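# Tuck chair under desk and park cart in bay

## Task

Roll the office chair fully beneath the desk so that it stands upright with every wheel on the floor, and bring the utility cart into the yellow-taped bay so that each of its four wheels sits inside the tape line and none touches it. The cart's load has to remain aboard, with nothing overhanging its edges. When finished, release everything and back the robot away. The robot must not topple or be left leaning, or the task fails.

## Robot and tools

Robot: TidyBot++, a single-arm mobile manipulator. The base is 0.54 m long, 0.50 m wide and 0.38 m tall and rolls on four driven casters, so it can go forward, sideways and turn in place. On top sits one seven-joint arm ending in a two-finger gripper. The shoulder is 0.12 m ahead of the base centre and 0.68 m up. Cameras: base_camera (fixed on the base, looking forward and down) and wrist_camera (on the hand, looking where it points). Loose objects may occasionally get nudged by outside forces.

Frames: the base frame has its origin on the floor below the base centre, x ahead, y to the left, z up. hand_pose is reported in it, at the point between the finger pads; the hand's own z runs out along the fingers and its y is the closing direction. Odometry is measured relative to where the base stood when the scene began; heading is positive leftward, range -3.142 to 3.142. base_tilt is in degrees, positive when leaning forward or to the right.

execute_actions: argument actions is a list holding one action (or empty, which only reports state and pictures). An action may contain base, joints, speeds. base holds exactly one relative command, an offset from where the base last reported itself: translate_m (metres, forward +, -2 to 2), strafe_m (metres, left +, -2 to 2) or rotate_rad (radians, counter-clockwise from above +, -6.3 to 6.3). joints holds absolute target angles in radians keyed by name: joint_1_rad (unbounded, vertical axis, positive is clockwise from above, opposite to rotate_rad), joint_2_rad shoulder -2.249 to 2.249, joint_3_rad unbounded, joint_4_rad elbow -2.579 to 2.579, joint_5_rad unbounded, joint_6_rad wrist -2.099 to 2.099, joint_7_rad unbounded; plus gripper_pos, 0 open to 1 closed (pad gap about 85 x (1 - gripper_pos) mm). Unbounded joints go the short way, so turn past half a revolution in steps. speeds caps top speed for that action only: translate_m and strafe_m 0.05 to 0.5 m/s, rotate_rad 0.1 to 1.57 rad/s (maximum is default). A base move needing over 8.667 s is refused; no action exceeds 15 s. Unknown keys or out-of-range numbers refuse the whole call. cameras chooses images: omitted, null or ["all"] gives both, [] none. Anything left out of an action may keep pushing toward its previous target.

Arm geometry: upper arm 0.42 m, forearm 0.31 m, hand 0.31 m. With joint_1_rad 0, joint_3_rad 3.14, joint_5_rad 0 the arm is in the x-z plane; segment tilts from vertical are joint_2, joint_2 - joint_4, and joint_2 - joint_4 - joint_6; sum length times sine for reach ahead of the shoulder, length times cosine for height above it. At the start the arm is folded, hand down, poking up to 0.08 m beyond the front with the elbow up to 1.15 m high. A downward hand reaches at most about 0.94 m high, only near the base.

wait: seconds from 0 to 10; nothing new is sent, and it returns state and images. zoom_image: camera (base_camera or wrist_camera) and region [x0, y0, x1, y1] in pixels of that camera's latest full image, at most 504 by 504. read_manual: section "licences" only; it moves nothing. finished_scene: scene number; ends the scene irreversibly and reports success, so the goal must already hold stably.

Result lines: base_status and joint_status give how each motion ended. done means reached (for the base only that wheels turned the commanded amount, slip included). off_target means it rested short and may still push. contact_stop or time_out means the target was dropped and it holds in place. "joint command not followed" with a cause line means a self-collision check withheld arm targets (the gripper still acts); those joints then read not_followed and may be retried each action. on_its_own lists uncommanded motion. motor_effort is percent of maximum, bracketed value the peak. ARM HIT means the arm struck the base or itself. MOTOR HOT warns from 60 °C; OVER-TEMPERATURE FAULT at 75 °C lets the arm sink and marks keys limit_stop_at_motor_heat, which need resending. A torque fault freezes the arm and gripper for 10 s and skips the rest of the call while the base keeps going. A stop in one call cancels later moving calls in the same reply.

Cautions: friction leaves joints a bit off even when done; correct by sending last command plus (desired minus read). Held loads make the arm sag; never command a joint to its current reading while carrying. A blocked base shoves hard until it times out and may still say done. Odometry drifts a few centimetres and degrees over many moves; trust images. Do not drive while the arm is snagged on something about 0.8 m up or higher, and avoid strong sideways forces on a raised hand, since either can tip the robot; back away or retract the arm to right it. Avoid dropping things, slamming, or pushing very hard. The robot holds its last command while you think, and shorter robot motion is better.

Each tool is called after "Request:" as a command line: name --argument value for each argument, lists and objects as JSON in quotes; but a table of rows of numbers goes row by row, as --pt "numbers of a row", without its own name.

## Session

Request:
execute_actions --actions '[{"joints":{"joint_6_rad":-0.3}}]'

Scene clock: 1.00 s.
base_odometry: x=+0.000 y=+0.000 heading=+0.000 (m, m, rad; odometry frame)
base_tilt: forward=-0.3 right=+0.3 (deg)
base_status: not commanded
joint_positions: joint_1_rad=+0.023 joint_2_rad=-0.339 joint_3_rad=+3.174 joint_4_rad=-2.539 joint_5_rad=+0.000 joint_6_rad=-0.323 joint_7_rad=+1.545 gripper_pos=+0.000
joint_status: all done
motor_effort: joint_1_rad=+1(1) joint_2_rad=-4(4) joint_3_rad=+0(0) joint_4_rad=+16(16) joint_5_rad=+0(0) joint_6_rad=+5(5) joint_7_rad=+0(0) (%)
hand_pose: x=+0.4140 y=-0.0139 z=+0.6402 quat_wxyz=(-0.001, +0.952, -0.039, +0.304) (m; base frame)
pictures: base_camera, wrist_camera
camera_calibration (this result's frames):
wrist_camera: T_world_to_cam=[[-0.0150496, -0.999342, -0.0329995, 0.0205208], [-0.835279, 0.0307065, -0.548968, 0.747494], [0.54962, 0.0193021, -0.835192, 0.441685], [0, 0, 0, 1]] pos_world=[0.381916, -0.0109711, 0.779919]
Images, in order (width x height): base_camera 644x364, wrist_camera 644x476.

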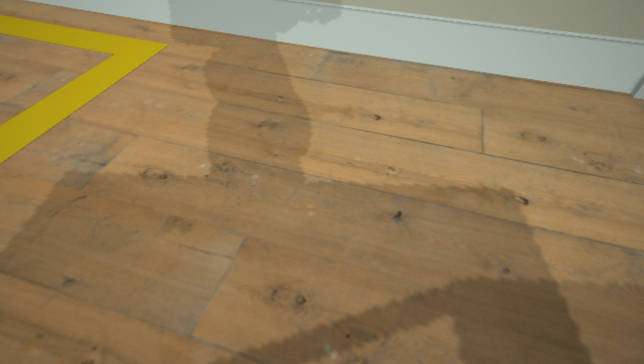

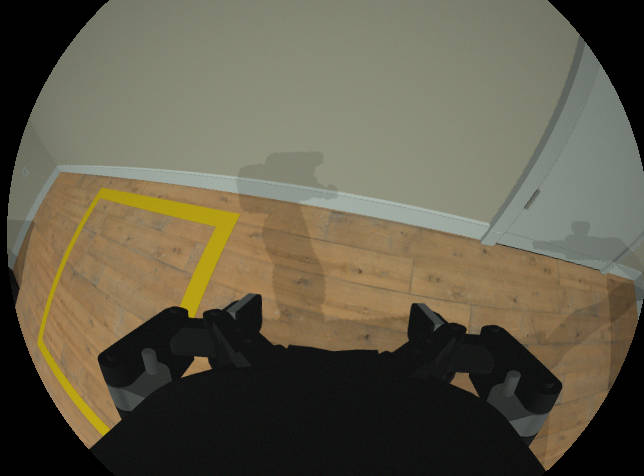

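Request:
execute_actions --actions '[{"joints":{"joint_1_rad":-1.3,"joint_4_rad":-2.2,"joint_6_rad":-0.3}}]' --cameras '["wrist_camera"]'

Request:
execute_actions --actions '[{"joints":{"joint_1_rad":-2.9}}]' --cameras '["wrist_camera"]'

Request:
execute_actions --actions '[{"joints":{"joint_1_rad":-4.5}}]' --cameras '["wrist_camera"]'

Scene clock: 5.63 s.
base_odometry: x=+0.000 y=+0.000 heading=+0.000 (m, m, rad; odometry frame)
base_tilt: forward=-0.3 right=+0.2 (deg)
base_status: not commanded
joint_positions: joint_1_rad=-1.286 joint_2_rad=-0.339 joint_3_rad=+3.174 joint_4_rad=-2.217 joint_5_rad=+0.000 joint_6_rad=-0.323 joint_7_rad=+1.545 gripper_pos=+0.000
joint_status: all done
motor_effort: joint_1_rad=+1(0) joint_2_rad=-7(7) joint_3_rad=+0(0) joint_4_rad=+19(19) joint_5_rad=+0(0) joint_6_rad=+7(7) joint_7_rad=+0(0) (%)
hand_pose: x=+0.2464 y=+0.3914 z=+0.8000 quat_wxyz=(-0.275, +0.730, +0.512, +0.360) (m; base frame)
pictures: wrist_camera
camera_calibration (this result's frames):
wrist_camera: T_world_to_cam=[[0.963142, -0.268265, -0.0198009, -0.109414], [-0.181184, -0.592566, -0.784881, 0.954294], [0.198823, 0.759539, -0.619331, 0.283425], [0, 0, 0, 1]] pos_world=[0.221933, 0.320858, 0.922374]
Images, in order (width x height): wrist_camera 644x476.

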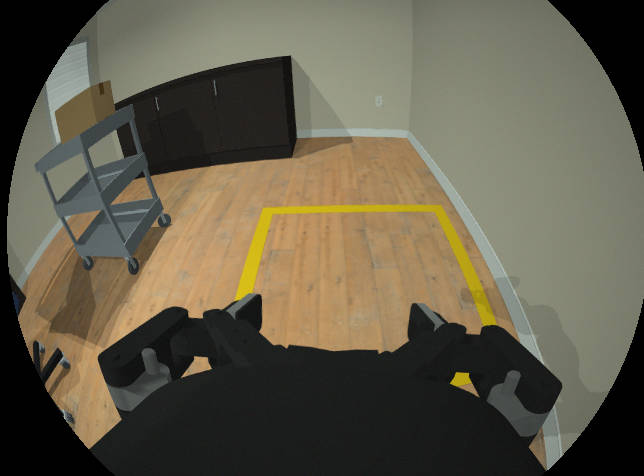

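Scene clock: 8.43 s.
base_odometry: x=+0.000 y=+0.000 heading=+0.000 (m, m, rad; odometry frame)
base_tilt: forward=-0.3 right=+0.2 (deg)
base_status: not commanded
joint_positions: joint_1_rad=-2.886 joint_2_rad=-0.339 joint_3_rad=+3.174 joint_4_rad=-2.217 joint_5_rad=+0.000 joint_6_rad=-0.323 joint_7_rad=+1.545 gripper_pos=+0.000
joint_status: all done
motor_effort: joint_1_rad=+1(1) joint_2_rad=-7(8) joint_3_rad=+0(0) joint_4_rad=+19(19) joint_5_rad=+0(0) joint_6_rad=+7(7) joint_7_rad=+0(0) (%)
hand_pose: x=-0.2761 y=+0.1160 z=+0.8003 quat_wxyz=(-0.450, +0.141, +0.880, +0.054) (m; base frame)
pictures: wrist_camera
camera_calibration (this result's frames):
wrist_camera: T_world_to_cam=[[0.240087, 0.97055, -0.0197786, -0.023394], [0.597203, -0.163733, -0.785201, 0.862068], [-0.765315, 0.176704, -0.618926, 0.397765], [0, 0, 0, 1]] pos_world=[-0.204797, 0.0935668, 0.922621]
Images, in order (width x height): wrist_camera 644x476.

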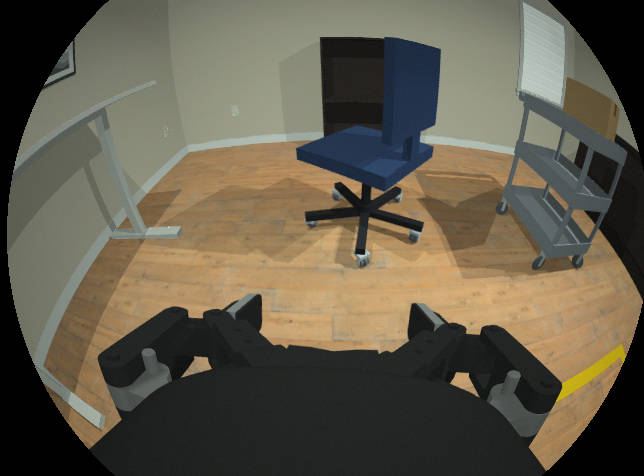

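Scene clock: 11.23 s.
base_odometry: x=+0.000 y=+0.000 heading=+0.000 (m, m, rad; odometry frame)
base_tilt: forward=-0.3 right=+0.2 (deg)
base_status: not commanded
joint_positions: joint_1_rad=-4.486 joint_2_rad=-0.339 joint_3_rad=+3.174 joint_4_rad=-2.216 joint_5_rad=+0.000 joint_6_rad=-0.323 joint_7_rad=+1.545 gripper_pos=+0.000
joint_status: all done
motor_effort: joint_1_rad=+1(2) joint_2_rad=-7(8) joint_3_rad=+0(0) joint_4_rad=+19(19) joint_5_rad=+0(0) joint_6_rad=+7(7) joint_7_rad=+0(0) (%)
hand_pose: x=+0.0146 y=-0.3984 z=+0.8004 quat_wxyz=(-0.352, -0.533, +0.714, -0.285) (m; base frame)
pictures: wrist_camera
camera_calibration (this result's frames):
wrist_camera: T_world_to_cam=[[-0.977147, 0.211643, -0.0197737, 0.121452], [0.146203, 0.601647, -0.785267, 0.915821], [-0.1543, -0.770213, -0.618841, 0.324972], [0, 0, 0, 1]] pos_world=[0.0349233, -0.326408, 0.922672]
Images, in order (width x height): wrist_camera 644x476.

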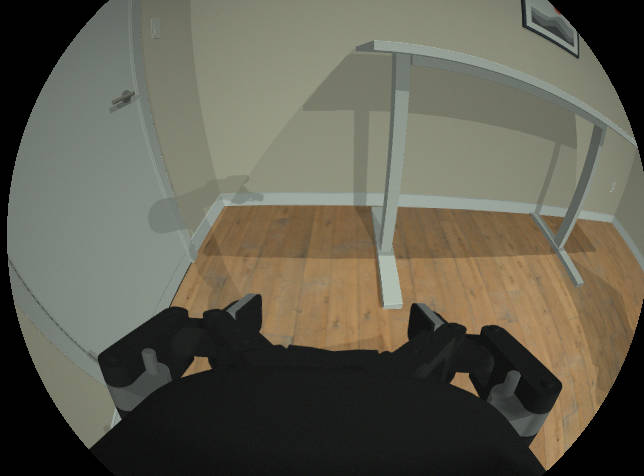

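Request:
execute_actions --actions '[{"base":{"rotate_rad":1.29},"joints":{"joint_1_rad":-0.3,"joint_4_rad":-1.9,"joint_6_rad":-0.5}}]' --cameras '[]'

Request:
execute_actions --actions '[{"base":{"strafe_m":0.7}}]' --cameras '[]'

Request:
execute_actions --actions '[{"base":{"translate_m":0.4}}]'

Scene clock: 34.10 s.
base_odometry: x=+0.000 y=+0.000 heading=+1.289 (m, m, rad; odometry frame)
base_tilt: forward=-0.3 right=+0.3 (deg)
base_status: done
joint_positions: joint_1_rad=-6.570 joint_2_rad=-0.339 joint_3_rad=+3.174 joint_4_rad=-1.918 joint_5_rad=+0.000 joint_6_rad=-0.455 joint_7_rad=+1.545 gripper_pos=+0.000
joint_status: all done
motor_effort: joint_1_rad=+1(2) joint_2_rad=-9(9) joint_3_rad=+0(2) joint_4_rad=+21(20) joint_5_rad=+0(1) joint_6_rad=+8(7) joint_7_rad=+0(0) (%)
hand_pose: x=+0.5581 y=+0.1136 z=+0.9370 quat_wxyz=(+0.078, -0.845, -0.095, -0.520) (m; base frame)
pictures: none
No camera images: the call's "cameras" was empty. Leave "cameras" out to get every camera's image.

Scene clock: 36.87 s.
base_odometry: x=-0.673 y=+0.193 heading=+1.290 (m, m, rad; odometry frame)
base_tilt: forward=-0.3 right=+0.2 (deg)
base_status: done
joint_positions: joint_1_rad=-6.571 joint_2_rad=-0.339 joint_3_rad=+3.174 joint_4_rad=-1.917 joint_5_rad=+0.000 joint_6_rad=-0.456 joint_7_rad=+1.545 gripper_pos=+0.000
joint_status: not commanded
motor_effort: joint_1_rad=+1(0) joint_2_rad=-9(10) joint_3_rad=+0(3) joint_4_rad=+21(20) joint_5_rad=+0(0) joint_6_rad=+8(8) joint_7_rad=+0(0) (%)
hand_pose: x=+0.5578 y=+0.1141 z=+0.9372 quat_wxyz=(+0.079, -0.845, -0.095, -0.520) (m; base frame)
pictures: none
No camera images: the call's "cameras" was empty. Leave "cameras" out to get every camera's image.

Scene clock: 39.03 s.
base_odometry: x=-0.562 y=+0.578 heading=+1.291 (m, m, rad; odometry frame)
base_tilt: forward=-0.3 right=+0.3 (deg)
base_status: done
joint_positions: joint_1_rad=-6.571 joint_2_rad=-0.333 joint_3_rad=+3.174 joint_4_rad=-1.914 joint_5_rad=+0.000 joint_6_rad=-0.459 joint_7_rad=+1.545 gripper_pos=+0.000
joint_status: not commanded
motor_effort: joint_1_rad=+1(2) joint_2_rad=-9(12) joint_3_rad=+0(1) joint_4_rad=+20(22) joint_5_rad=+0(0) joint_6_rad=+8(8) joint_7_rad=+0(0) (%)
hand_pose: x=+0.5592 y=+0.1145 z=+0.9357 quat_wxyz=(+0.078, -0.847, -0.096, -0.518) (m; base frame)
pictures: base_camera, wrist_camera
camera_calibration (this result's frames):
wrist_camera: T_world_to_cam=[[0.297017, -0.95479, -0.0125594, -0.037933], [-0.46632, -0.13356, -0.874475, 1.14409], [0.833263, 0.26559, -0.484908, 0.0916474], [0, 0, 0, 1]] pos_world=[0.468412, 0.092246, 1.04444]
Images, in order (width x height): base_camera 644x364, wrist_camera 644x476.

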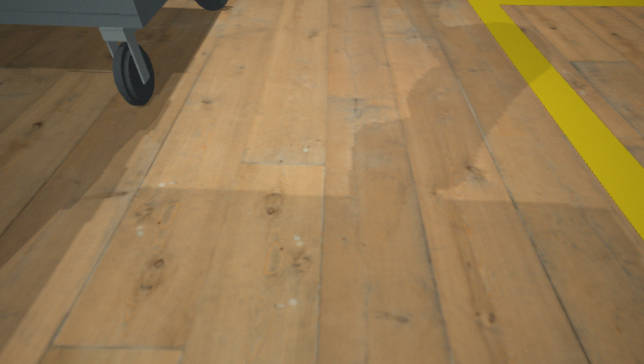

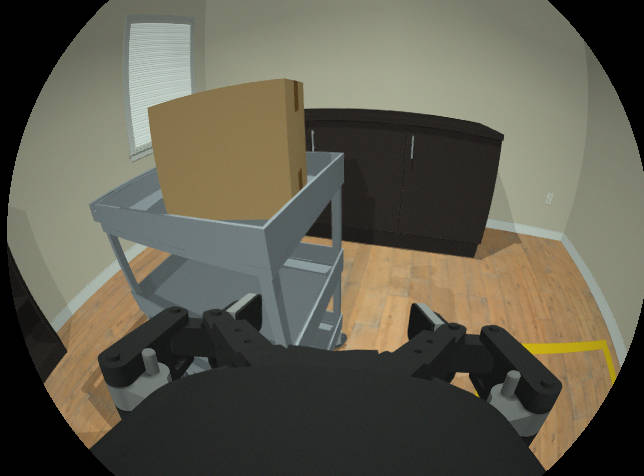

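Request:
execute_actions --actions '[{"base":{"translate_m":0.2},"joints":{"joint_1_rad":-0.26,"joint_2_rad":0.1,"joint_3_rad":3.11,"joint_4_rad":-1.115,"joint_6_rad":-1.25,"joint_7_rad":1.37,"gripper_pos":0.3}}]' --cameras '[]'

Request:
execute_actions --actions '[{"base":{"strafe_m":0.12},"joints":{"joint_2_rad":0.16}}]'

Scene clock: 49.20 s.
base_odometry: x=-0.507 y=+0.770 heading=+1.291 (m, m, rad; odometry frame)
base_tilt: forward=-0.3 right=+0.3 (deg)
base_status: done
joint_positions: joint_1_rad=-6.561 joint_2_rad=+0.085 joint_3_rad=+3.127 joint_4_rad=-1.129 joint_5_rad=+0.000 joint_6_rad=-1.206 joint_7_rad=+1.392 gripper_pos=+0.300
joint_status: all done
motor_effort: joint_1_rad=+1(2) joint_2_rad=-21(22) joint_3_rad=-1(1) joint_4_rad=+18(21) joint_5_rad=+0(0) joint_6_rad=+6(8) joint_7_rad=+0(0) (%)
hand_pose: x=+0.6317 y=+0.1559 z=+0.9770 quat_wxyz=(+0.083, -0.934, -0.053, -0.343) (m; base frame)
pictures: none
No camera images: the call's "cameras" was empty. Leave "cameras" out to get every camera's image.

Scene clock: 50.53 s.
base_odometry: x=-0.623 y=+0.804 heading=+1.291 (m, m, rad; odometry frame)
base_tilt: forward=-0.3 right=+0.2 (deg)
base_status: done
joint_positions: joint_1_rad=-6.553 joint_2_rad=+0.160 joint_3_rad=+3.117 joint_4_rad=-1.127 joint_5_rad=+0.000 joint_6_rad=-1.207 joint_7_rad=+1.392 gripper_pos=+0.300
joint_status: all done
motor_effort: joint_1_rad=+1(3) joint_2_rad=-24(25) joint_3_rad=+0(2) joint_4_rad=+18(19) joint_5_rad=+0(1) joint_6_rad=+6(6) joint_7_rad=+0(0) (%)
hand_pose: x=+0.6512 y=+0.1617 z=+0.9370 quat_wxyz=(+0.077, -0.947, -0.054, -0.309) (m; base frame)
pictures: base_camera, wrist_camera
camera_calibration (this result's frames):
wrist_camera: T_world_to_cam=[[0.207346, -0.971168, -0.117649, 0.139277], [-0.816996, -0.10576, -0.566862, 1.13008], [0.538075, 0.213655, -0.815369, 0.513281], [0, 0, 0, 1]] pos_world=[0.618211, 0.145113, 1.0755]
Images, in order (width x height): base_camera 644x364, wrist_camera 644x476.

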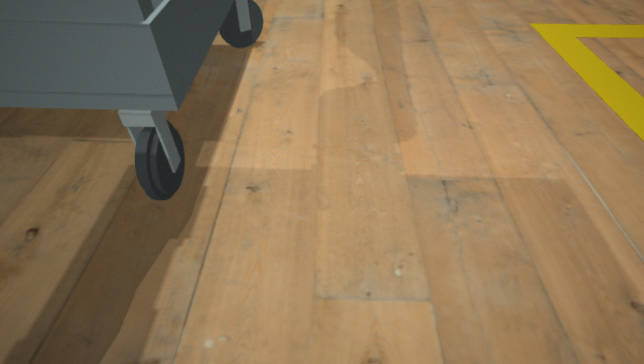

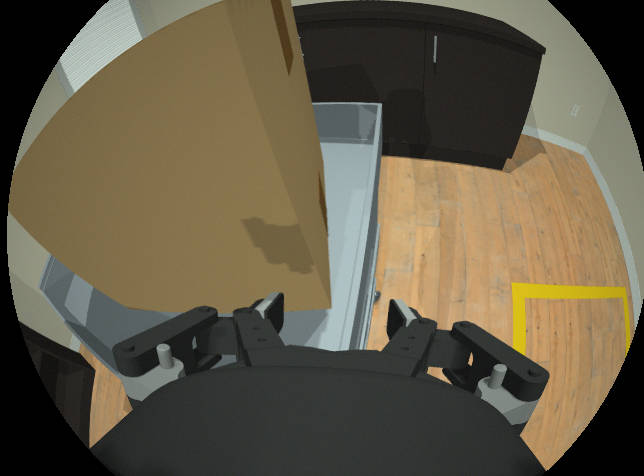

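Request:
execute_actions --actions '[{"base":{"strafe_m":-0.015},"joints":{"joint_2_rad":0.147,"joint_4_rad":-1.48,"joint_6_rad":-0.89}}]'

Scene clock: 54.23 s.
base_odometry: x=-0.608 y=+0.800 heading=+1.291 (m, m, rad; odometry frame)
base_tilt: forward=-0.3 right=+0.2 (deg)
base_status: done
joint_positions: joint_1_rad=-6.546 joint_2_rad=+0.139 joint_3_rad=+3.112 joint_4_rad=-1.449 joint_5_rad=-0.002 joint_6_rad=-0.926 joint_7_rad=+1.390 gripper_pos=+0.300
joint_status: all done
motor_effort: joint_1_rad=+2(5) joint_2_rad=-20(28) joint_3_rad=+0(3) joint_4_rad=+17(19) joint_5_rad=+1(4) joint_6_rad=+4(5) joint_7_rad=+0(1) (%)
hand_pose: x=+0.6502 y=+0.1607 z=+0.8409 quat_wxyz=(+0.075, -0.950, -0.052, -0.299) (m; base frame)
pictures: base_camera, wrist_camera
camera_calibration (this result's frames):
wrist_camera: T_world_to_cam=[[0.201509, -0.972341, -0.118097, 0.131579], [-0.828779, -0.105, -0.549636, 1.06772], [0.522033, 0.208633, -0.827015, 0.456736], [0, 0, 0, 1]] pos_world=[0.619957, 0.14476, 0.980123]
Images, in order (width x height): base_camera 644x364, wrist_camera 644x476.

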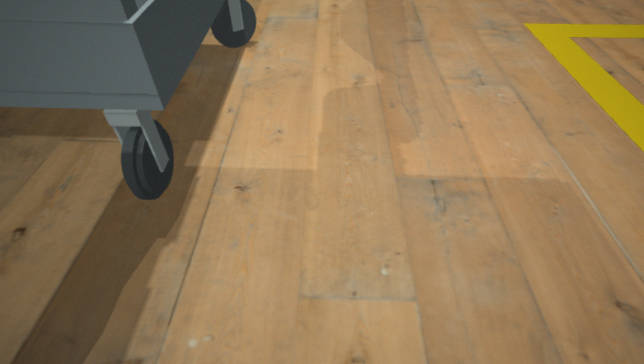

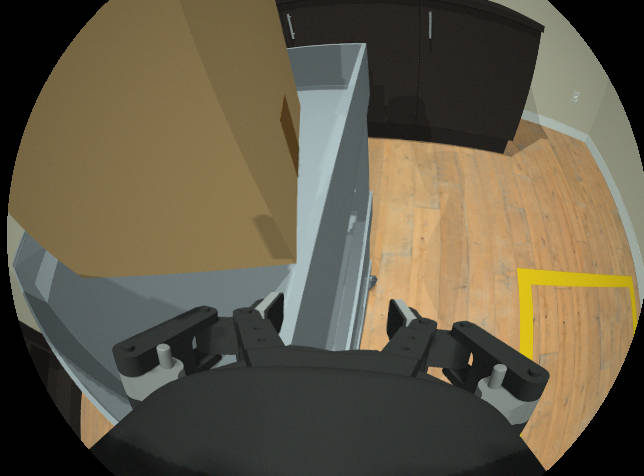

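Lip is between the fingers.

Request:
execute_actions --actions '[{"base":{"strafe_m":0.02},"joints":{"joint_4_rad":-1.52,"gripper_pos":1}}]' --cameras '[]'

Request:
execute_actions --actions '[{"base":{"strafe_m":-0.5},"speeds":{"strafe_m":0.15}}]'

Scene clock: 57.07 s.
base_odometry: x=-0.627 y=+0.805 heading=+1.291 (m, m, rad; odometry frame)
base_tilt: forward=-0.3 right=+0.2 (deg)
base_status: done
joint_positions: joint_1_rad=-6.531 joint_2_rad=+0.121 joint_3_rad=+3.132 joint_4_rad=-1.493 joint_5_rad=+0.060 joint_6_rad=-0.910 joint_7_rad=+1.392 gripper_pos=+0.945
joint_status: gripper_pos off_target (ended at +0.945, target +1.000); the others done
motor_effort: joint_1_rad=-1(6) joint_2_rad=-19(24) joint_3_rad=-3(9) joint_4_rad=+14(17) joint_5_rad=-8(14) joint_6_rad=+4(8) joint_7_rad=-4(11) (%)
hand_pose: x=+0.6496 y=+0.1257 z=+0.8327 quat_wxyz=(+0.039, -0.951, -0.048, -0.303) (m; base frame)
pictures: none
No camera images: the call's "cameras" was empty. Leave "cameras" out to get every camera's image.

Scene clock: 61.07 s.
base_odometry: x=-0.147 y=+0.668 heading=+1.291 (m, m, rad; odometry frame)
base_tilt: forward=-0.3 right=+0.2 (deg)
base_status: done
joint_positions: joint_1_rad=-6.584 joint_2_rad=+0.116 joint_3_rad=+3.068 joint_4_rad=-1.501 joint_5_rad=+0.035 joint_6_rad=-0.903 joint_7_rad=+1.416 gripper_pos=+0.947
joint_status: not commanded
motor_effort: joint_1_rad=+7(15) joint_2_rad=-16(23) joint_3_rad=+5(12) joint_4_rad=+17(19) joint_5_rad=-5(9) joint_6_rad=+6(8) joint_7_rad=-8(10) (%)
hand_pose: x=+0.6276 y=+0.1904 z=+0.8326 quat_wxyz=(+0.068, -0.946, -0.109, -0.298) (m; base frame)
pictures: base_camera, wrist_camera
camera_calibration (this result's frames):
wrist_camera: T_world_to_cam=[[0.302819, -0.950409, -0.0708715, 0.0569307], [-0.806311, -0.215841, -0.550704, 1.05545], [0.508097, 0.223908, -0.831686, 0.465172], [0, 0, 0, 1]] pos_world=[0.597432, 0.177762, 0.972155]
Images, in order (width x height): base_camera 644x364, wrist_camera 644x476.

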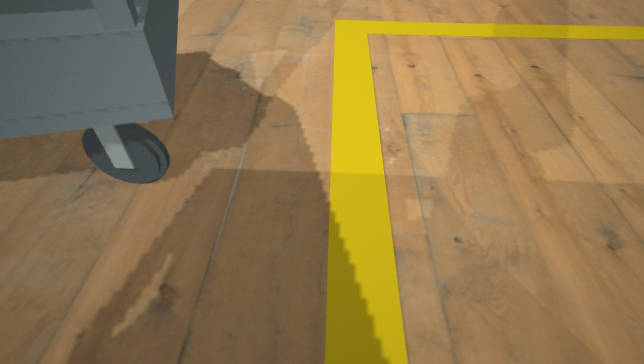

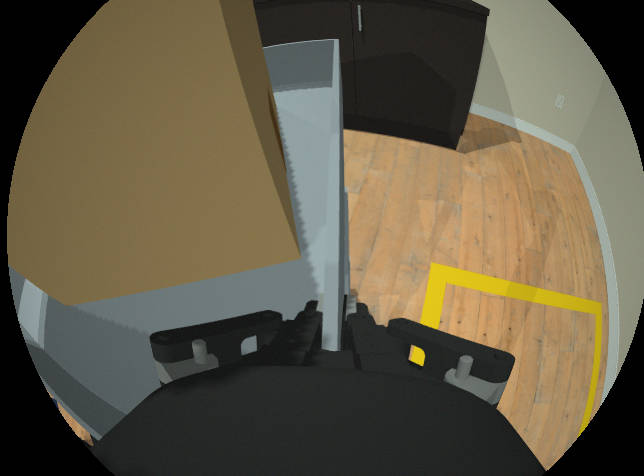

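Request:
execute_actions --actions '[{"base":{"strafe_m":-0.9},"speeds":{"strafe_m":0.18},"joints":{"joint_1_rad":-0.05,"joint_7_rad":1.5}}]'

Scene clock: 69.57 s.
base_odometry: x=+0.718 y=+0.419 heading=+1.291 (m, m, rad; odometry frame)
base_tilt: forward=-0.3 right=+0.3 (deg)
base_status: done
joint_positions: joint_1_rad=-6.350 joint_2_rad=+0.115 joint_3_rad=+3.092 joint_4_rad=-1.502 joint_5_rad=+0.004 joint_6_rad=-0.903 joint_7_rad=+1.536 gripper_pos=+0.947
joint_status: all done
motor_effort: joint_1_rad=+3(24) joint_2_rad=-16(22) joint_3_rad=+1(21) joint_4_rad=+16(19) joint_5_rad=-4(7) joint_6_rad=+7(14) joint_7_rad=-5(11) (%)
hand_pose: x=+0.6585 y=+0.0625 z=+0.8327 quat_wxyz=(+0.024, -0.951, -0.038, -0.305) (m; base frame)
pictures: base_camera, wrist_camera
camera_calibration (this result's frames):
wrist_camera: T_world_to_cam=[[0.146466, -0.988776, -0.0294759, -0.00307204], [-0.826907, -0.106026, -0.552254, 1.06078], [0.54293, 0.10526, -0.833155, 0.463949], [0, 0, 0, 1]] pos_world=[0.625723, 0.0605967, 0.972269]
Images, in order (width x height): base_camera 644x364, wrist_camera 644x476.

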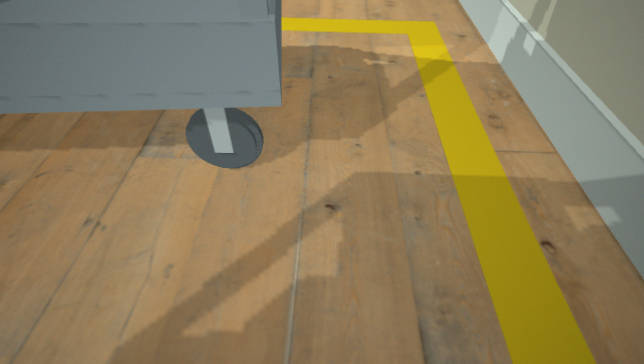

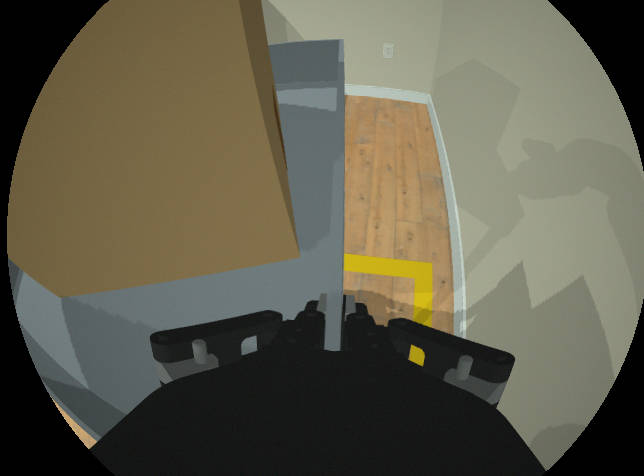

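Request:
execute_actions --actions '[{"base":{"translate_m":-0.12},"speeds":{"translate_m":0.1},"joints":{"joint_1_rad":0.17,"joint_7_rad":1.7}}]' --cameras '[]'

Request:
execute_actions --actions '[{"joints":{"gripper_pos":0.5}}]' --cameras '[]'

Request:
execute_actions --actions '[{"joints":{"joint_2_rad":-0.1,"joint_4_rad":-1.3,"joint_6_rad":-1.2}}]' --cameras '[]'

Request:
execute_actions --actions '[{"base":{"translate_m":-0.5},"joints":{"joint_2_rad":-0.3,"joint_4_rad":-2.2,"joint_6_rad":-0.3,"joint_7_rad":1.57}}]' --cameras '[]'

Request:
execute_actions --actions '[{"base":{"strafe_m":1.2}}]'

Scene clock: 75.50 s.
base_odometry: x=+0.685 y=+0.304 heading=+1.291 (m, m, rad; odometry frame)
base_tilt: forward=-0.3 right=+0.3 (deg)
base_status: done
joint_positions: joint_1_rad=-6.126 joint_2_rad=+0.125 joint_3_rad=+3.095 joint_4_rad=-1.492 joint_5_rad=-0.032 joint_6_rad=-0.899 joint_7_rad=+1.685 gripper_pos=+0.949
joint_status: all done
motor_effort: joint_1_rad=+2(14) joint_2_rad=-18(23) joint_3_rad=+1(10) joint_4_rad=+14(17) joint_5_rad=+5(8) joint_6_rad=+6(8) joint_7_rad=+2(4) (%)
hand_pose: x=+0.6647 y=-0.0525 z=+0.8328 quat_wxyz=(-0.017, -0.951, +0.005, -0.308) (m; base frame)
pictures: none
No camera images: the call's "cameras" was empty. Leave "cameras" out to get every camera's image.

Scene clock: 76.33 s.
base_odometry: x=+0.685 y=+0.304 heading=+1.291 (m, m, rad; odometry frame)
base_tilt: forward=-0.3 right=+0.3 (deg)
base_status: not commanded
joint_positions: joint_1_rad=-6.126 joint_2_rad=+0.125 joint_3_rad=+3.095 joint_4_rad=-1.492 joint_5_rad=-0.031 joint_6_rad=-0.899 joint_7_rad=+1.685 gripper_pos=+0.500
joint_status: all done
motor_effort: joint_1_rad=+3(2) joint_2_rad=-18(18) joint_3_rad=+1(1) joint_4_rad=+14(14) joint_5_rad=+1(6) joint_6_rad=+3(7) joint_7_rad=+0(3) (%)
hand_pose: x=+0.6647 y=-0.0528 z=+0.8329 quat_wxyz=(-0.018, -0.951, +0.005, -0.308) (m; base frame)
pictures: none
No camera images: the call's "cameras" was empty. Leave "cameras" out to get every camera's image.

Scene clock: 77.97 s.
base_odometry: x=+0.685 y=+0.304 heading=+1.291 (m, m, rad; odometry frame)
base_tilt: forward=-0.3 right=+0.3 (deg)
base_status: not commanded
joint_positions: joint_1_rad=-6.125 joint_2_rad=-0.105 joint_3_rad=+3.098 joint_4_rad=-1.303 joint_5_rad=-0.023 joint_6_rad=-1.156 joint_7_rad=+1.685 gripper_pos=+0.500
joint_status: all done
motor_effort: joint_1_rad=+1(3) joint_2_rad=-15(26) joint_3_rad=+0(1) joint_4_rad=+19(21) joint_5_rad=+0(1) joint_6_rad=+6(7) joint_7_rad=+0(0) (%)
hand_pose: x=+0.5858 y=-0.0445 z=+0.9948 quat_wxyz=(-0.034, -0.924, +0.000, -0.382) (m; base frame)
pictures: none
No camera images: the call's "cameras" was empty. Leave "cameras" out to get every camera's image.

Scene clock: 80.33 s.
base_odometry: x=+0.548 y=-0.177 heading=+1.291 (m, m, rad; odometry frame)
base_tilt: forward=-0.3 right=+0.3 (deg)
base_status: done
joint_positions: joint_1_rad=-6.125 joint_2_rad=-0.293 joint_3_rad=+3.098 joint_4_rad=-2.189 joint_5_rad=-0.023 joint_6_rad=-0.345 joint_7_rad=+1.592 gripper_pos=+0.500
joint_status: all done
motor_effort: joint_1_rad=+1(2) joint_2_rad=-8(17) joint_3_rad=+0(1) joint_4_rad=+19(20) joint_5_rad=+0(1) joint_6_rad=+7(7) joint_7_rad=+0(1) (%)
hand_pose: x=+0.5365 y=-0.0438 z=+0.7901 quat_wxyz=(-0.027, -0.899, +0.048, -0.434) (m; base frame)
pictures: none
No camera images: the call's "cameras" was empty. Leave "cameras" out to get every camera's image.

Scene clock: 84.10 s.
base_odometry: x=-0.606 y=+0.154 heading=+1.292 (m, m, rad; odometry frame)
base_tilt: forward=-0.3 right=+0.3 (deg)
base_status: done
joint_positions: joint_1_rad=-6.125 joint_2_rad=-0.293 joint_3_rad=+3.101 joint_4_rad=-2.189 joint_5_rad=-0.023 joint_6_rad=-0.343 joint_7_rad=+1.592 gripper_pos=+0.500
joint_status: not commanded
motor_effort: joint_1_rad=+1(2) joint_2_rad=-8(10) joint_3_rad=+0(2) joint_4_rad=+19(19) joint_5_rad=+0(0) joint_6_rad=+7(7) joint_7_rad=+0(0) (%)
hand_pose: x=+0.5368 y=-0.0450 z=+0.7906 quat_wxyz=(-0.028, -0.899, +0.050, -0.435) (m; base frame)
pictures: base_camera, wrist_camera
camera_calibration (this result's frames):
wrist_camera: T_world_to_cam=[[-0.0547295, -0.998371, 0.0161086, -0.021245], [-0.650528, 0.0234128, -0.759122, 1.00018], [0.757508, -0.0520254, -0.650749, 0.239776], [0, 0, 0, 1]] pos_world=[0.467849, -0.032153, 0.915634]
Images, in order (width x height): base_camera 644x364, wrist_camera 644x476.

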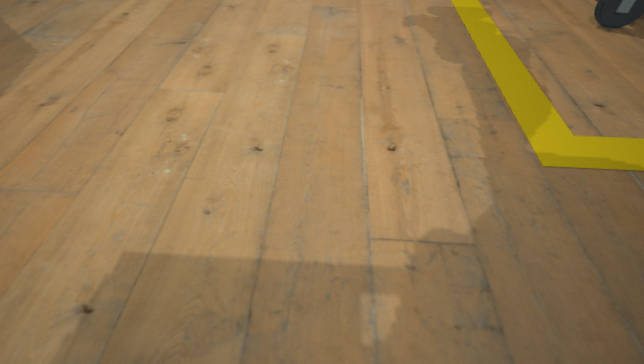

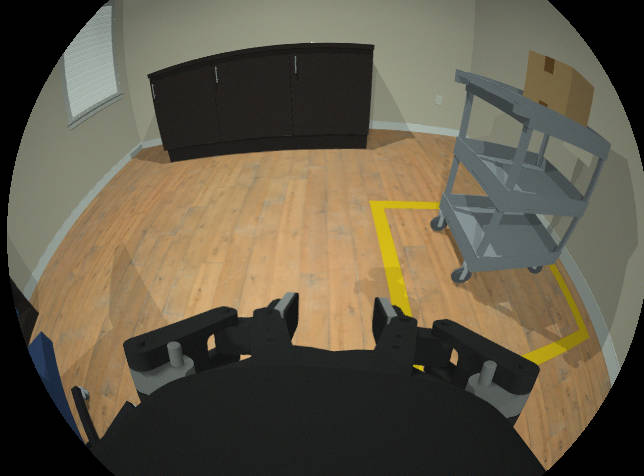

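Request:
execute_actions --actions '[{"base":{"translate_m":1.2},"joints":{"joint_1_rad":0,"joint_3_rad":3.13,"gripper_pos":0}}]' --cameras '[]'

Request:
execute_actions --actions '[{"base":{"strafe_m":0.45}}]' --cameras '[]'

Request:
execute_actions --actions '[{"base":{"rotate_rad":2.65},"joints":{"joint_6_rad":0}}]'

Scene clock: 90.87 s.
base_odometry: x=-0.276 y=+1.307 heading=+1.292 (m, m, rad; odometry frame)
base_tilt: forward=-0.3 right=+0.3 (deg)
base_status: done
joint_positions: joint_1_rad=-6.271 joint_2_rad=-0.296 joint_3_rad=+3.114 joint_4_rad=-2.190 joint_5_rad=-0.023 joint_6_rad=-0.341 joint_7_rad=+1.592 gripper_pos=+0.000
joint_status: all done
motor_effort: joint_1_rad=+1(1) joint_2_rad=-9(11) joint_3_rad=+0(1) joint_4_rad=+19(19) joint_5_rad=+0(0) joint_6_rad=+7(7) joint_7_rad=+0(0) (%)
hand_pose: x=+0.5392 y=+0.0107 z=+0.7923 quat_wxyz=(+0.003, -0.899, -0.010, -0.438) (m; base frame)
pictures: none
No camera images: the call's "cameras" was empty. Leave "cameras" out to get every camera's image.

Scene clock: 93.13 s.
base_odometry: x=-0.709 y=+1.432 heading=+1.291 (m, m, rad; odometry frame)
base_tilt: forward=-0.3 right=+0.2 (deg)
base_status: done
joint_positions: joint_1_rad=-6.273 joint_2_rad=-0.296 joint_3_rad=+3.120 joint_4_rad=-2.190 joint_5_rad=-0.023 joint_6_rad=-0.341 joint_7_rad=+1.592 gripper_pos=+0.000
joint_status: not commanded
motor_effort: joint_1_rad=+1(0) joint_2_rad=-9(9) joint_3_rad=+0(2) joint_4_rad=+19(19) joint_5_rad=+0(0) joint_6_rad=+7(7) joint_7_rad=+0(0) (%)
hand_pose: x=+0.5393 y=+0.0088 z=+0.7924 quat_wxyz=(+0.003, -0.899, -0.008, -0.438) (m; base frame)
pictures: none
No camera images: the call's "cameras" was empty. Leave "cameras" out to get every camera's image.

Scene clock: 96.10 s.
base_odometry: x=-0.709 y=+1.432 heading=-2.343 (m, m, rad; odometry frame)
base_tilt: forward=-0.3 right=+0.3 (deg)
base_status: done
joint_positions: joint_1_rad=-6.274 joint_2_rad=-0.296 joint_3_rad=+3.123 joint_4_rad=-2.193 joint_5_rad=-0.023 joint_6_rad=-0.023 joint_7_rad=+1.592 gripper_pos=+0.000
joint_status: all done
motor_effort: joint_1_rad=+1(0) joint_2_rad=-9(11) joint_3_rad=+0(2) joint_4_rad=+20(21) joint_5_rad=+0(0) joint_6_rad=+8(9) joint_7_rad=+0(0) (%)
hand_pose: x=+0.5865 y=+0.0069 z=+0.8771 quat_wxyz=(+0.001, -0.819, -0.005, -0.574) (m; base frame)
pictures: base_camera, wrist_camera
camera_calibration (this result's frames):
wrist_camera: T_world_to_cam=[[0.0619654, -0.997584, 0.0314084, -0.0499435], [-0.376009, -0.0524832, -0.925128, 1.08216], [0.924542, 0.0455161, -0.378353, -0.0764375], [0, 0, 0, 1]] pos_world=[0.480665, 0.0104512, 0.973781]
Images, in order (width x height): base_camera 644x364, wrist_camera 644x476.

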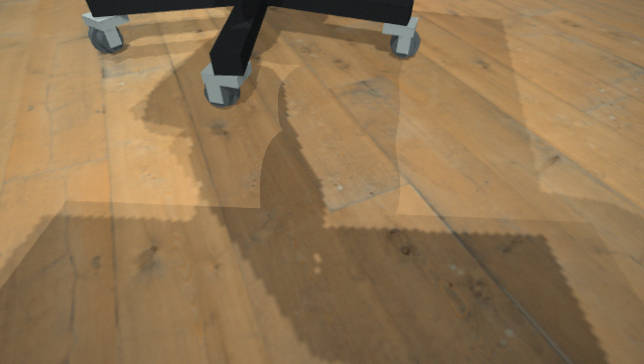

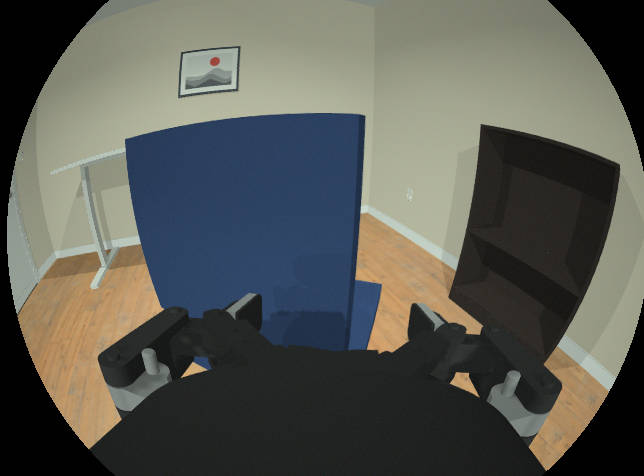

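Request:
execute_actions --actions '[{"base":{"translate_m":-0.25}}]' --cameras '[]'

Request:
execute_actions --actions '[{"base":{"strafe_m":0.14},"joints":{"joint_2_rad":1.135,"joint_4_rad":-2.22,"joint_6_rad":1.6}}]'

Scene clock: 101.63 s.
base_odometry: x=-0.535 y=+1.611 heading=-2.342 (m, m, rad; odometry frame)
base_tilt: forward=-0.3 right=+0.3 (deg)
base_status: done
joint_positions: joint_1_rad=-6.274 joint_2_rad=-0.302 joint_3_rad=+3.123 joint_4_rad=-2.193 joint_5_rad=-0.023 joint_6_rad=-0.023 joint_7_rad=+1.592 gripper_pos=+0.000
joint_status: not commanded
motor_effort: joint_1_rad=+1(1) joint_2_rad=-9(14) joint_3_rad=+0(0) joint_4_rad=+20(21) joint_5_rad=+0(0) joint_6_rad=+8(9) joint_7_rad=+0(0) (%)
hand_pose: x=+0.5852 y=+0.0069 z=+0.8802 quat_wxyz=(+0.001, -0.817, -0.005, -0.576) (m; base frame)
pictures: none
No camera images: the call's "cameras" was empty. Leave "cameras" out to get every camera's image.

Scene clock: 104.33 s.
base_odometry: x=-0.434 y=+1.514 heading=-2.342 (m, m, rad; odometry frame)
base_tilt: forward=-0.2 right=+0.3 (deg)
base_status: done
joint_positions: joint_1_rad=-6.277 joint_2_rad=+1.129 joint_3_rad=+3.123 joint_4_rad=-2.202 joint_5_rad=-0.022 joint_6_rad=+1.555 joint_7_rad=+1.592 gripper_pos=+0.000
joint_status: all done
motor_effort: joint_1_rad=+1(3) joint_2_rad=-33(35) joint_3_rad=-1(2) joint_4_rad=+3(20) joint_5_rad=+0(0) joint_6_rad=+8(8) joint_7_rad=+0(0) (%)
hand_pose: x=+0.7450 y=-0.0015 z=+0.4901 quat_wxyz=(-0.008, -0.776, +0.004, -0.631) (m; base frame)
pictures: base_camera, wrist_camera
camera_calibration (this result's frames):
wrist_camera: T_world_to_cam=[[0.0320056, -0.998556, 0.0431417, -0.0394687], [-0.240329, -0.0495861, -0.969424, 0.703901], [0.970164, 0.0206588, -0.241569, -0.470085], [0, 0, 0, 1]] pos_world=[0.62649, 0.00520334, 0.570523]
Images, in order (width x height): base_camera 644x364, wrist_camera 644x476.

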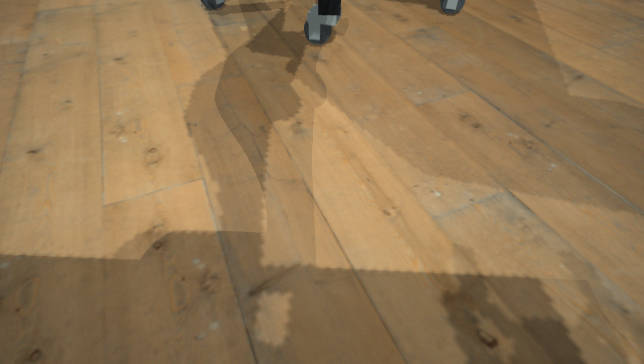

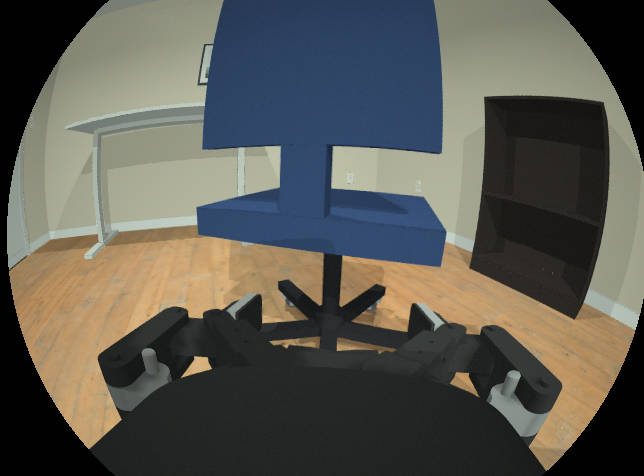

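Request:
execute_actions --actions '[{"base":{"rotate_rad":-0.2},"joints":{"joint_2_rad":1.04,"joint_6_rad":1.58}}]' --cameras '[]'

Request:
execute_actions --actions '[{"base":{"strafe_m":0.262}}]' --cameras '[]'

Request:
execute_actions --actions '[{"base":{"translate_m":0.13}}]'

Scene clock: 109.63 s.
base_odometry: x=-0.434 y=+1.513 heading=-2.542 (m, m, rad; odometry frame)
base_tilt: forward=-0.3 right=+0.2 (deg)
base_status: done
joint_positions: joint_1_rad=-6.277 joint_2_rad=+1.039 joint_3_rad=+3.131 joint_4_rad=-2.205 joint_5_rad=-0.018 joint_6_rad=+1.556 joint_7_rad=+1.592 gripper_pos=+0.000
joint_status: all done
motor_effort: joint_1_rad=+1(3) joint_2_rad=-33(34) joint_3_rad=-1(3) joint_4_rad=+4(4) joint_5_rad=+0(1) joint_6_rad=+8(9) joint_7_rad=+0(0) (%)
hand_pose: x=+0.7586 y=-0.0031 z=+0.5459 quat_wxyz=(-0.010, -0.748, +0.001, -0.664) (m; base frame)
pictures: none
No camera images: the call's "cameras" was empty. Leave "cameras" out to get every camera's image.

Scene clock: 111.43 s.
base_odometry: x=-0.286 y=+1.297 heading=-2.543 (m, m, rad; odometry frame)
base_tilt: forward=-0.3 right=+0.3 (deg)
base_status: done
joint_positions: joint_1_rad=-6.287 joint_2_rad=+1.039 joint_3_rad=+3.131 joint_4_rad=-2.205 joint_5_rad=-0.018 joint_6_rad=+1.556 joint_7_rad=+1.592 gripper_pos=+0.000
joint_status: not commanded
motor_effort: joint_1_rad=+1(3) joint_2_rad=-33(33) joint_3_rad=-2(3) joint_4_rad=+3(4) joint_5_rad=+0(1) joint_6_rad=+9(9) joint_7_rad=+0(0) (%)
hand_pose: x=+0.7586 y=+0.0031 z=+0.5459 quat_wxyz=(-0.007, -0.748, -0.002, -0.664) (m; base frame)
pictures: none
No camera images: the call's "cameras" was empty. Leave "cameras" out to get every camera's image.

Scene clock: 112.80 s.
base_odometry: x=-0.393 y=+1.223 heading=-2.542 (m, m, rad; odometry frame)
base_tilt: forward=-0.3 right=+0.3 (deg)
base_status: done
joint_positions: joint_1_rad=-6.287 joint_2_rad=+1.039 joint_3_rad=+3.131 joint_4_rad=-2.208 joint_5_rad=-0.018 joint_6_rad=+1.556 joint_7_rad=+1.592 gripper_pos=+0.000
joint_status: not commanded
motor_effort: joint_1_rad=+1(0) joint_2_rad=-33(35) joint_3_rad=-1(2) joint_4_rad=+4(5) joint_5_rad=+0(1) joint_6_rad=+8(9) joint_7_rad=+0(0) (%)
hand_pose: x=+0.7573 y=+0.0031 z=+0.5449 quat_wxyz=(-0.007, -0.749, -0.002, -0.663) (m; base frame)
pictures: base_camera, wrist_camera
camera_calibration (this result's frames):
wrist_camera: T_world_to_cam=[[0.0394588, -0.997865, 0.0520408, -0.0481055], [-0.158708, -0.0576791, -0.985639, 0.7072], [0.986537, 0.0306329, -0.160645, -0.525408], [0, 0, 0, 1]] pos_world=[0.632471, 0.00888256, 0.615143]
Images, in order (width x height): base_camera 644x364, wrist_camera 644x476.

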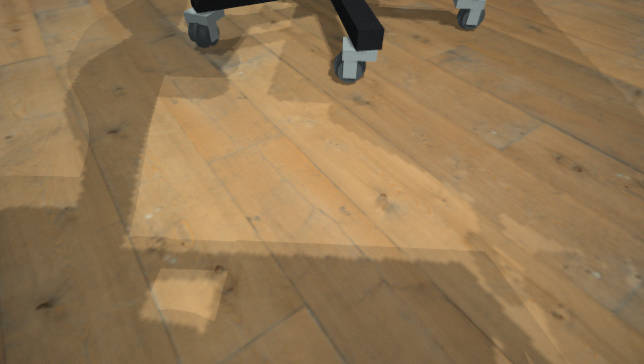

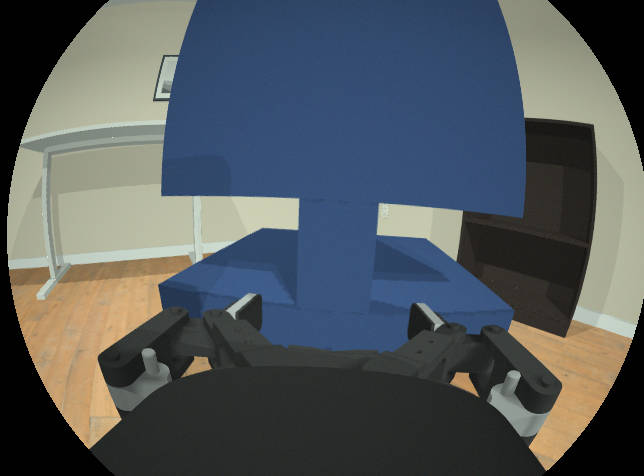

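Request:
execute_actions --actions '[{"base":{"translate_m":0.135},"speeds":{"translate_m":0.1}}]' --cameras '["wrist_camera"]'

Request:
execute_actions --actions '[{"joints":{"gripper_pos":1}}]'

Scene clock: 116.33 s.
base_odometry: x=-0.505 y=+1.147 heading=-2.542 (m, m, rad; odometry frame)
base_tilt: forward=-0.2 right=+0.3 (deg)
base_status: done
joint_positions: joint_1_rad=-6.287 joint_2_rad=+1.039 joint_3_rad=+3.131 joint_4_rad=-2.217 joint_5_rad=-0.017 joint_6_rad=+1.556 joint_7_rad=+1.592 gripper_pos=+0.000
joint_status: not commanded
motor_effort: joint_1_rad=+1(4) joint_2_rad=-33(35) joint_3_rad=-1(2) joint_4_rad=+3(10) joint_5_rad=+1(1) joint_6_rad=+8(9) joint_7_rad=+0(0) (%)
hand_pose: x=+0.7543 y=+0.0034 z=+0.5425 quat_wxyz=(-0.007, -0.752, -0.003, -0.660) (m; base frame)
pictures: wrist_camera
camera_calibration (this result's frames):
wrist_camera: T_world_to_cam=[[0.0408433, -0.997836, 0.0515212, -0.0483573], [-0.167166, -0.0576616, -0.984241, 0.710028], [0.985082, 0.0315871, -0.169159, -0.517078], [0, 0, 0, 1]] pos_world=[0.630032, 0.00902168, 0.613861]
Images, in order (width x height): wrist_camera 644x476.

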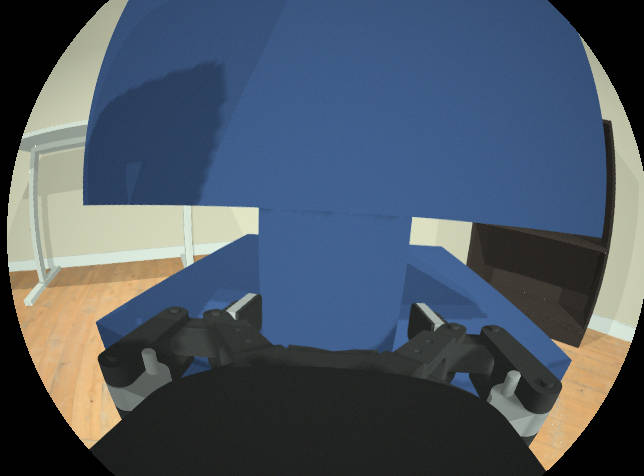

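Scene clock: 117.43 s.
base_odometry: x=-0.505 y=+1.147 heading=-2.542 (m, m, rad; odometry frame)
base_tilt: forward=-0.3 right=+0.3 (deg)
base_status: not commanded
joint_positions: joint_1_rad=-6.283 joint_2_rad=+1.038 joint_3_rad=+3.131 joint_4_rad=-2.237 joint_5_rad=-0.010 joint_6_rad=+1.560 joint_7_rad=+1.591 gripper_pos=+0.999
joint_status: all done
motor_effort: joint_1_rad=+3(5) joint_2_rad=-34(34) joint_3_rad=+0(6) joint_4_rad=+8(10) joint_5_rad=-1(5) joint_6_rad=+9(9) joint_7_rad=+0(1) (%)
hand_pose: x=+0.7476 y=+0.0031 z=+0.5392 quat_wxyz=(-0.005, -0.756, -0.004, -0.654) (m; base frame)
pictures: base_camera, wrist_camera
camera_calibration (this result's frames):
wrist_camera: T_world_to_cam=[[0.0450505, -0.997725, 0.0501487, -0.050559], [-0.181167, -0.0575269, -0.981768, 0.714752], [0.98242, 0.0351439, -0.183347, -0.501466], [0, 0, 0, 1]] pos_world=[0.624418, 0.00829698, 0.612314]
Images, in order (width x height): base_camera 644x364, wrist_camera 644x476.

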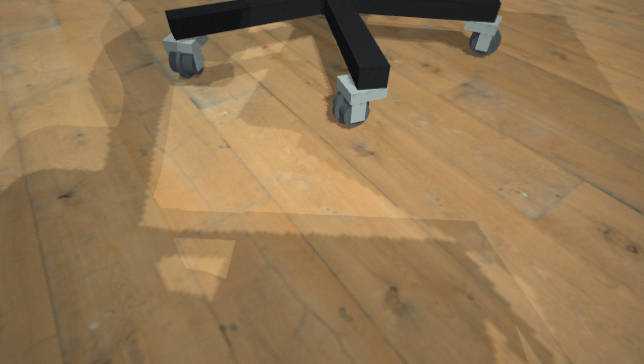

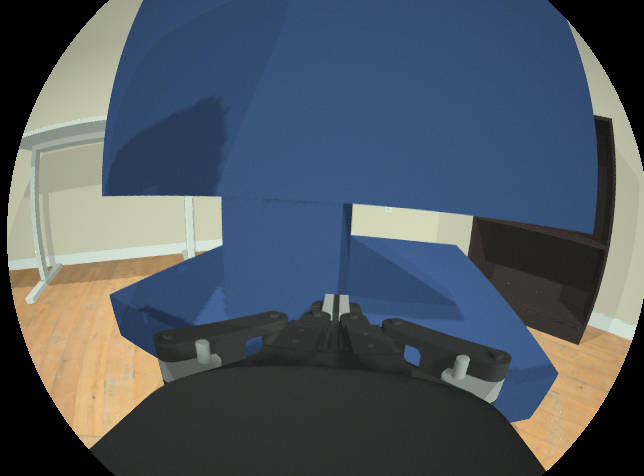

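Request:
execute_actions --actions '[{"base":{"translate_m":-0.12}}]' --cameras '[]'

Request:
execute_actions --actions '[{"base":{"rotate_rad":-0.2},"joints":{"gripper_pos":0}}]' --cameras '[]'

Request:
execute_actions --actions '[{"base":{"strafe_m":0.222}}]'

Scene clock: 124.07 s.
base_odometry: x=-0.405 y=+1.215 heading=-2.542 (m, m, rad; odometry frame)
base_tilt: forward=-0.3 right=+0.3 (deg)
base_status: done
joint_positions: joint_1_rad=-6.283 joint_2_rad=+1.038 joint_3_rad=+3.131 joint_4_rad=-2.220 joint_5_rad=-0.010 joint_6_rad=+1.560 joint_7_rad=+1.591 gripper_pos=+0.999
joint_status: not commanded
motor_effort: joint_1_rad=+1(3) joint_2_rad=-33(34) joint_3_rad=-1(2) joint_4_rad=+4(7) joint_5_rad=+0(1) joint_6_rad=+9(9) joint_7_rad=+0(0) (%)
hand_pose: x=+0.7537 y=+0.0031 z=+0.5438 quat_wxyz=(-0.005, -0.751, -0.004, -0.661) (m; base frame)
pictures: none
No camera images: the call's "cameras" was empty. Leave "cameras" out to get every camera's image.

Scene clock: 125.30 s.
base_odometry: x=-0.405 y=+1.215 heading=-2.743 (m, m, rad; odometry frame)
base_tilt: forward=-0.2 right=+0.3 (deg)
base_status: done
joint_positions: joint_1_rad=-6.278 joint_2_rad=+1.038 joint_3_rad=+3.133 joint_4_rad=-2.220 joint_5_rad=-0.010 joint_6_rad=+1.560 joint_7_rad=+1.591 gripper_pos=+0.000
joint_status: all done
motor_effort: joint_1_rad=+1(4) joint_2_rad=-33(33) joint_3_rad=-1(4) joint_4_rad=+3(4) joint_5_rad=+0(2) joint_6_rad=+8(9) joint_7_rad=+0(0) (%)
hand_pose: x=+0.7538 y=-0.0016 z=+0.5438 quat_wxyz=(-0.008, -0.751, -0.002, -0.661) (m; base frame)
pictures: none
No camera images: the call's "cameras" was empty. Leave "cameras" out to get every camera's image.

Scene clock: 127.00 s.
base_odometry: x=-0.319 y=+1.010 heading=-2.744 (m, m, rad; odometry frame)
base_tilt: forward=-0.3 right=+0.3 (deg)
base_status: done
joint_positions: joint_1_rad=-6.288 joint_2_rad=+1.038 joint_3_rad=+3.133 joint_4_rad=-2.220 joint_5_rad=-0.010 joint_6_rad=+1.560 joint_7_rad=+1.591 gripper_pos=+0.000
joint_status: not commanded
motor_effort: joint_1_rad=+1(2) joint_2_rad=-33(35) joint_3_rad=-1(3) joint_4_rad=+4(4) joint_5_rad=+0(1) joint_6_rad=+9(9) joint_7_rad=+0(0) (%)
hand_pose: x=+0.7537 y=+0.0049 z=+0.5438 quat_wxyz=(-0.005, -0.751, -0.005, -0.661) (m; base frame)
pictures: base_camera, wrist_camera
camera_calibration (this result's frames):
wrist_camera: T_world_to_cam=[[0.0472162, -0.99749, 0.0527662, -0.0523736], [-0.164002, -0.0598496, -0.984643, 0.70913], [0.985329, 0.0378374, -0.166416, -0.518109], [0, 0, 0, 1]] pos_world=[0.629279, 0.00980288, 0.614782]
Images, in order (width x height): base_camera 644x364, wrist_camera 644x476.

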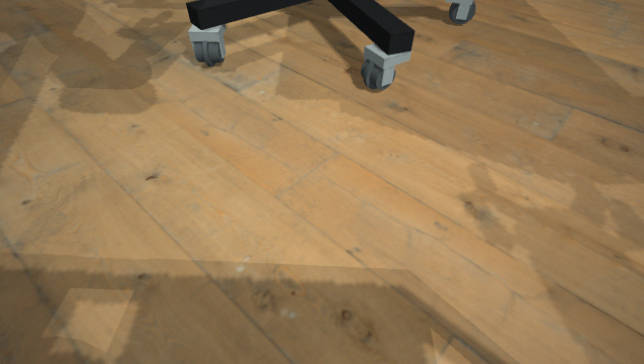

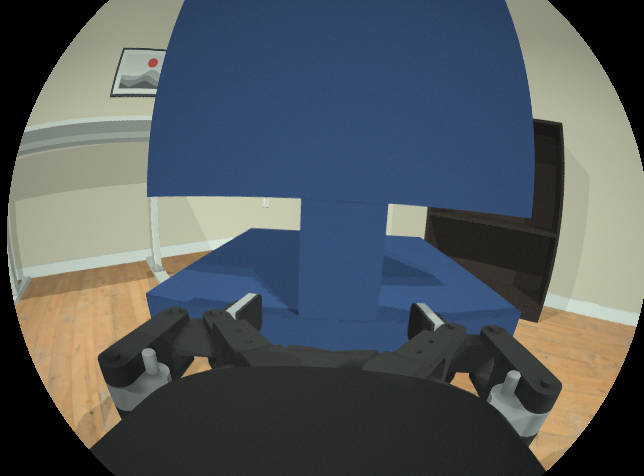

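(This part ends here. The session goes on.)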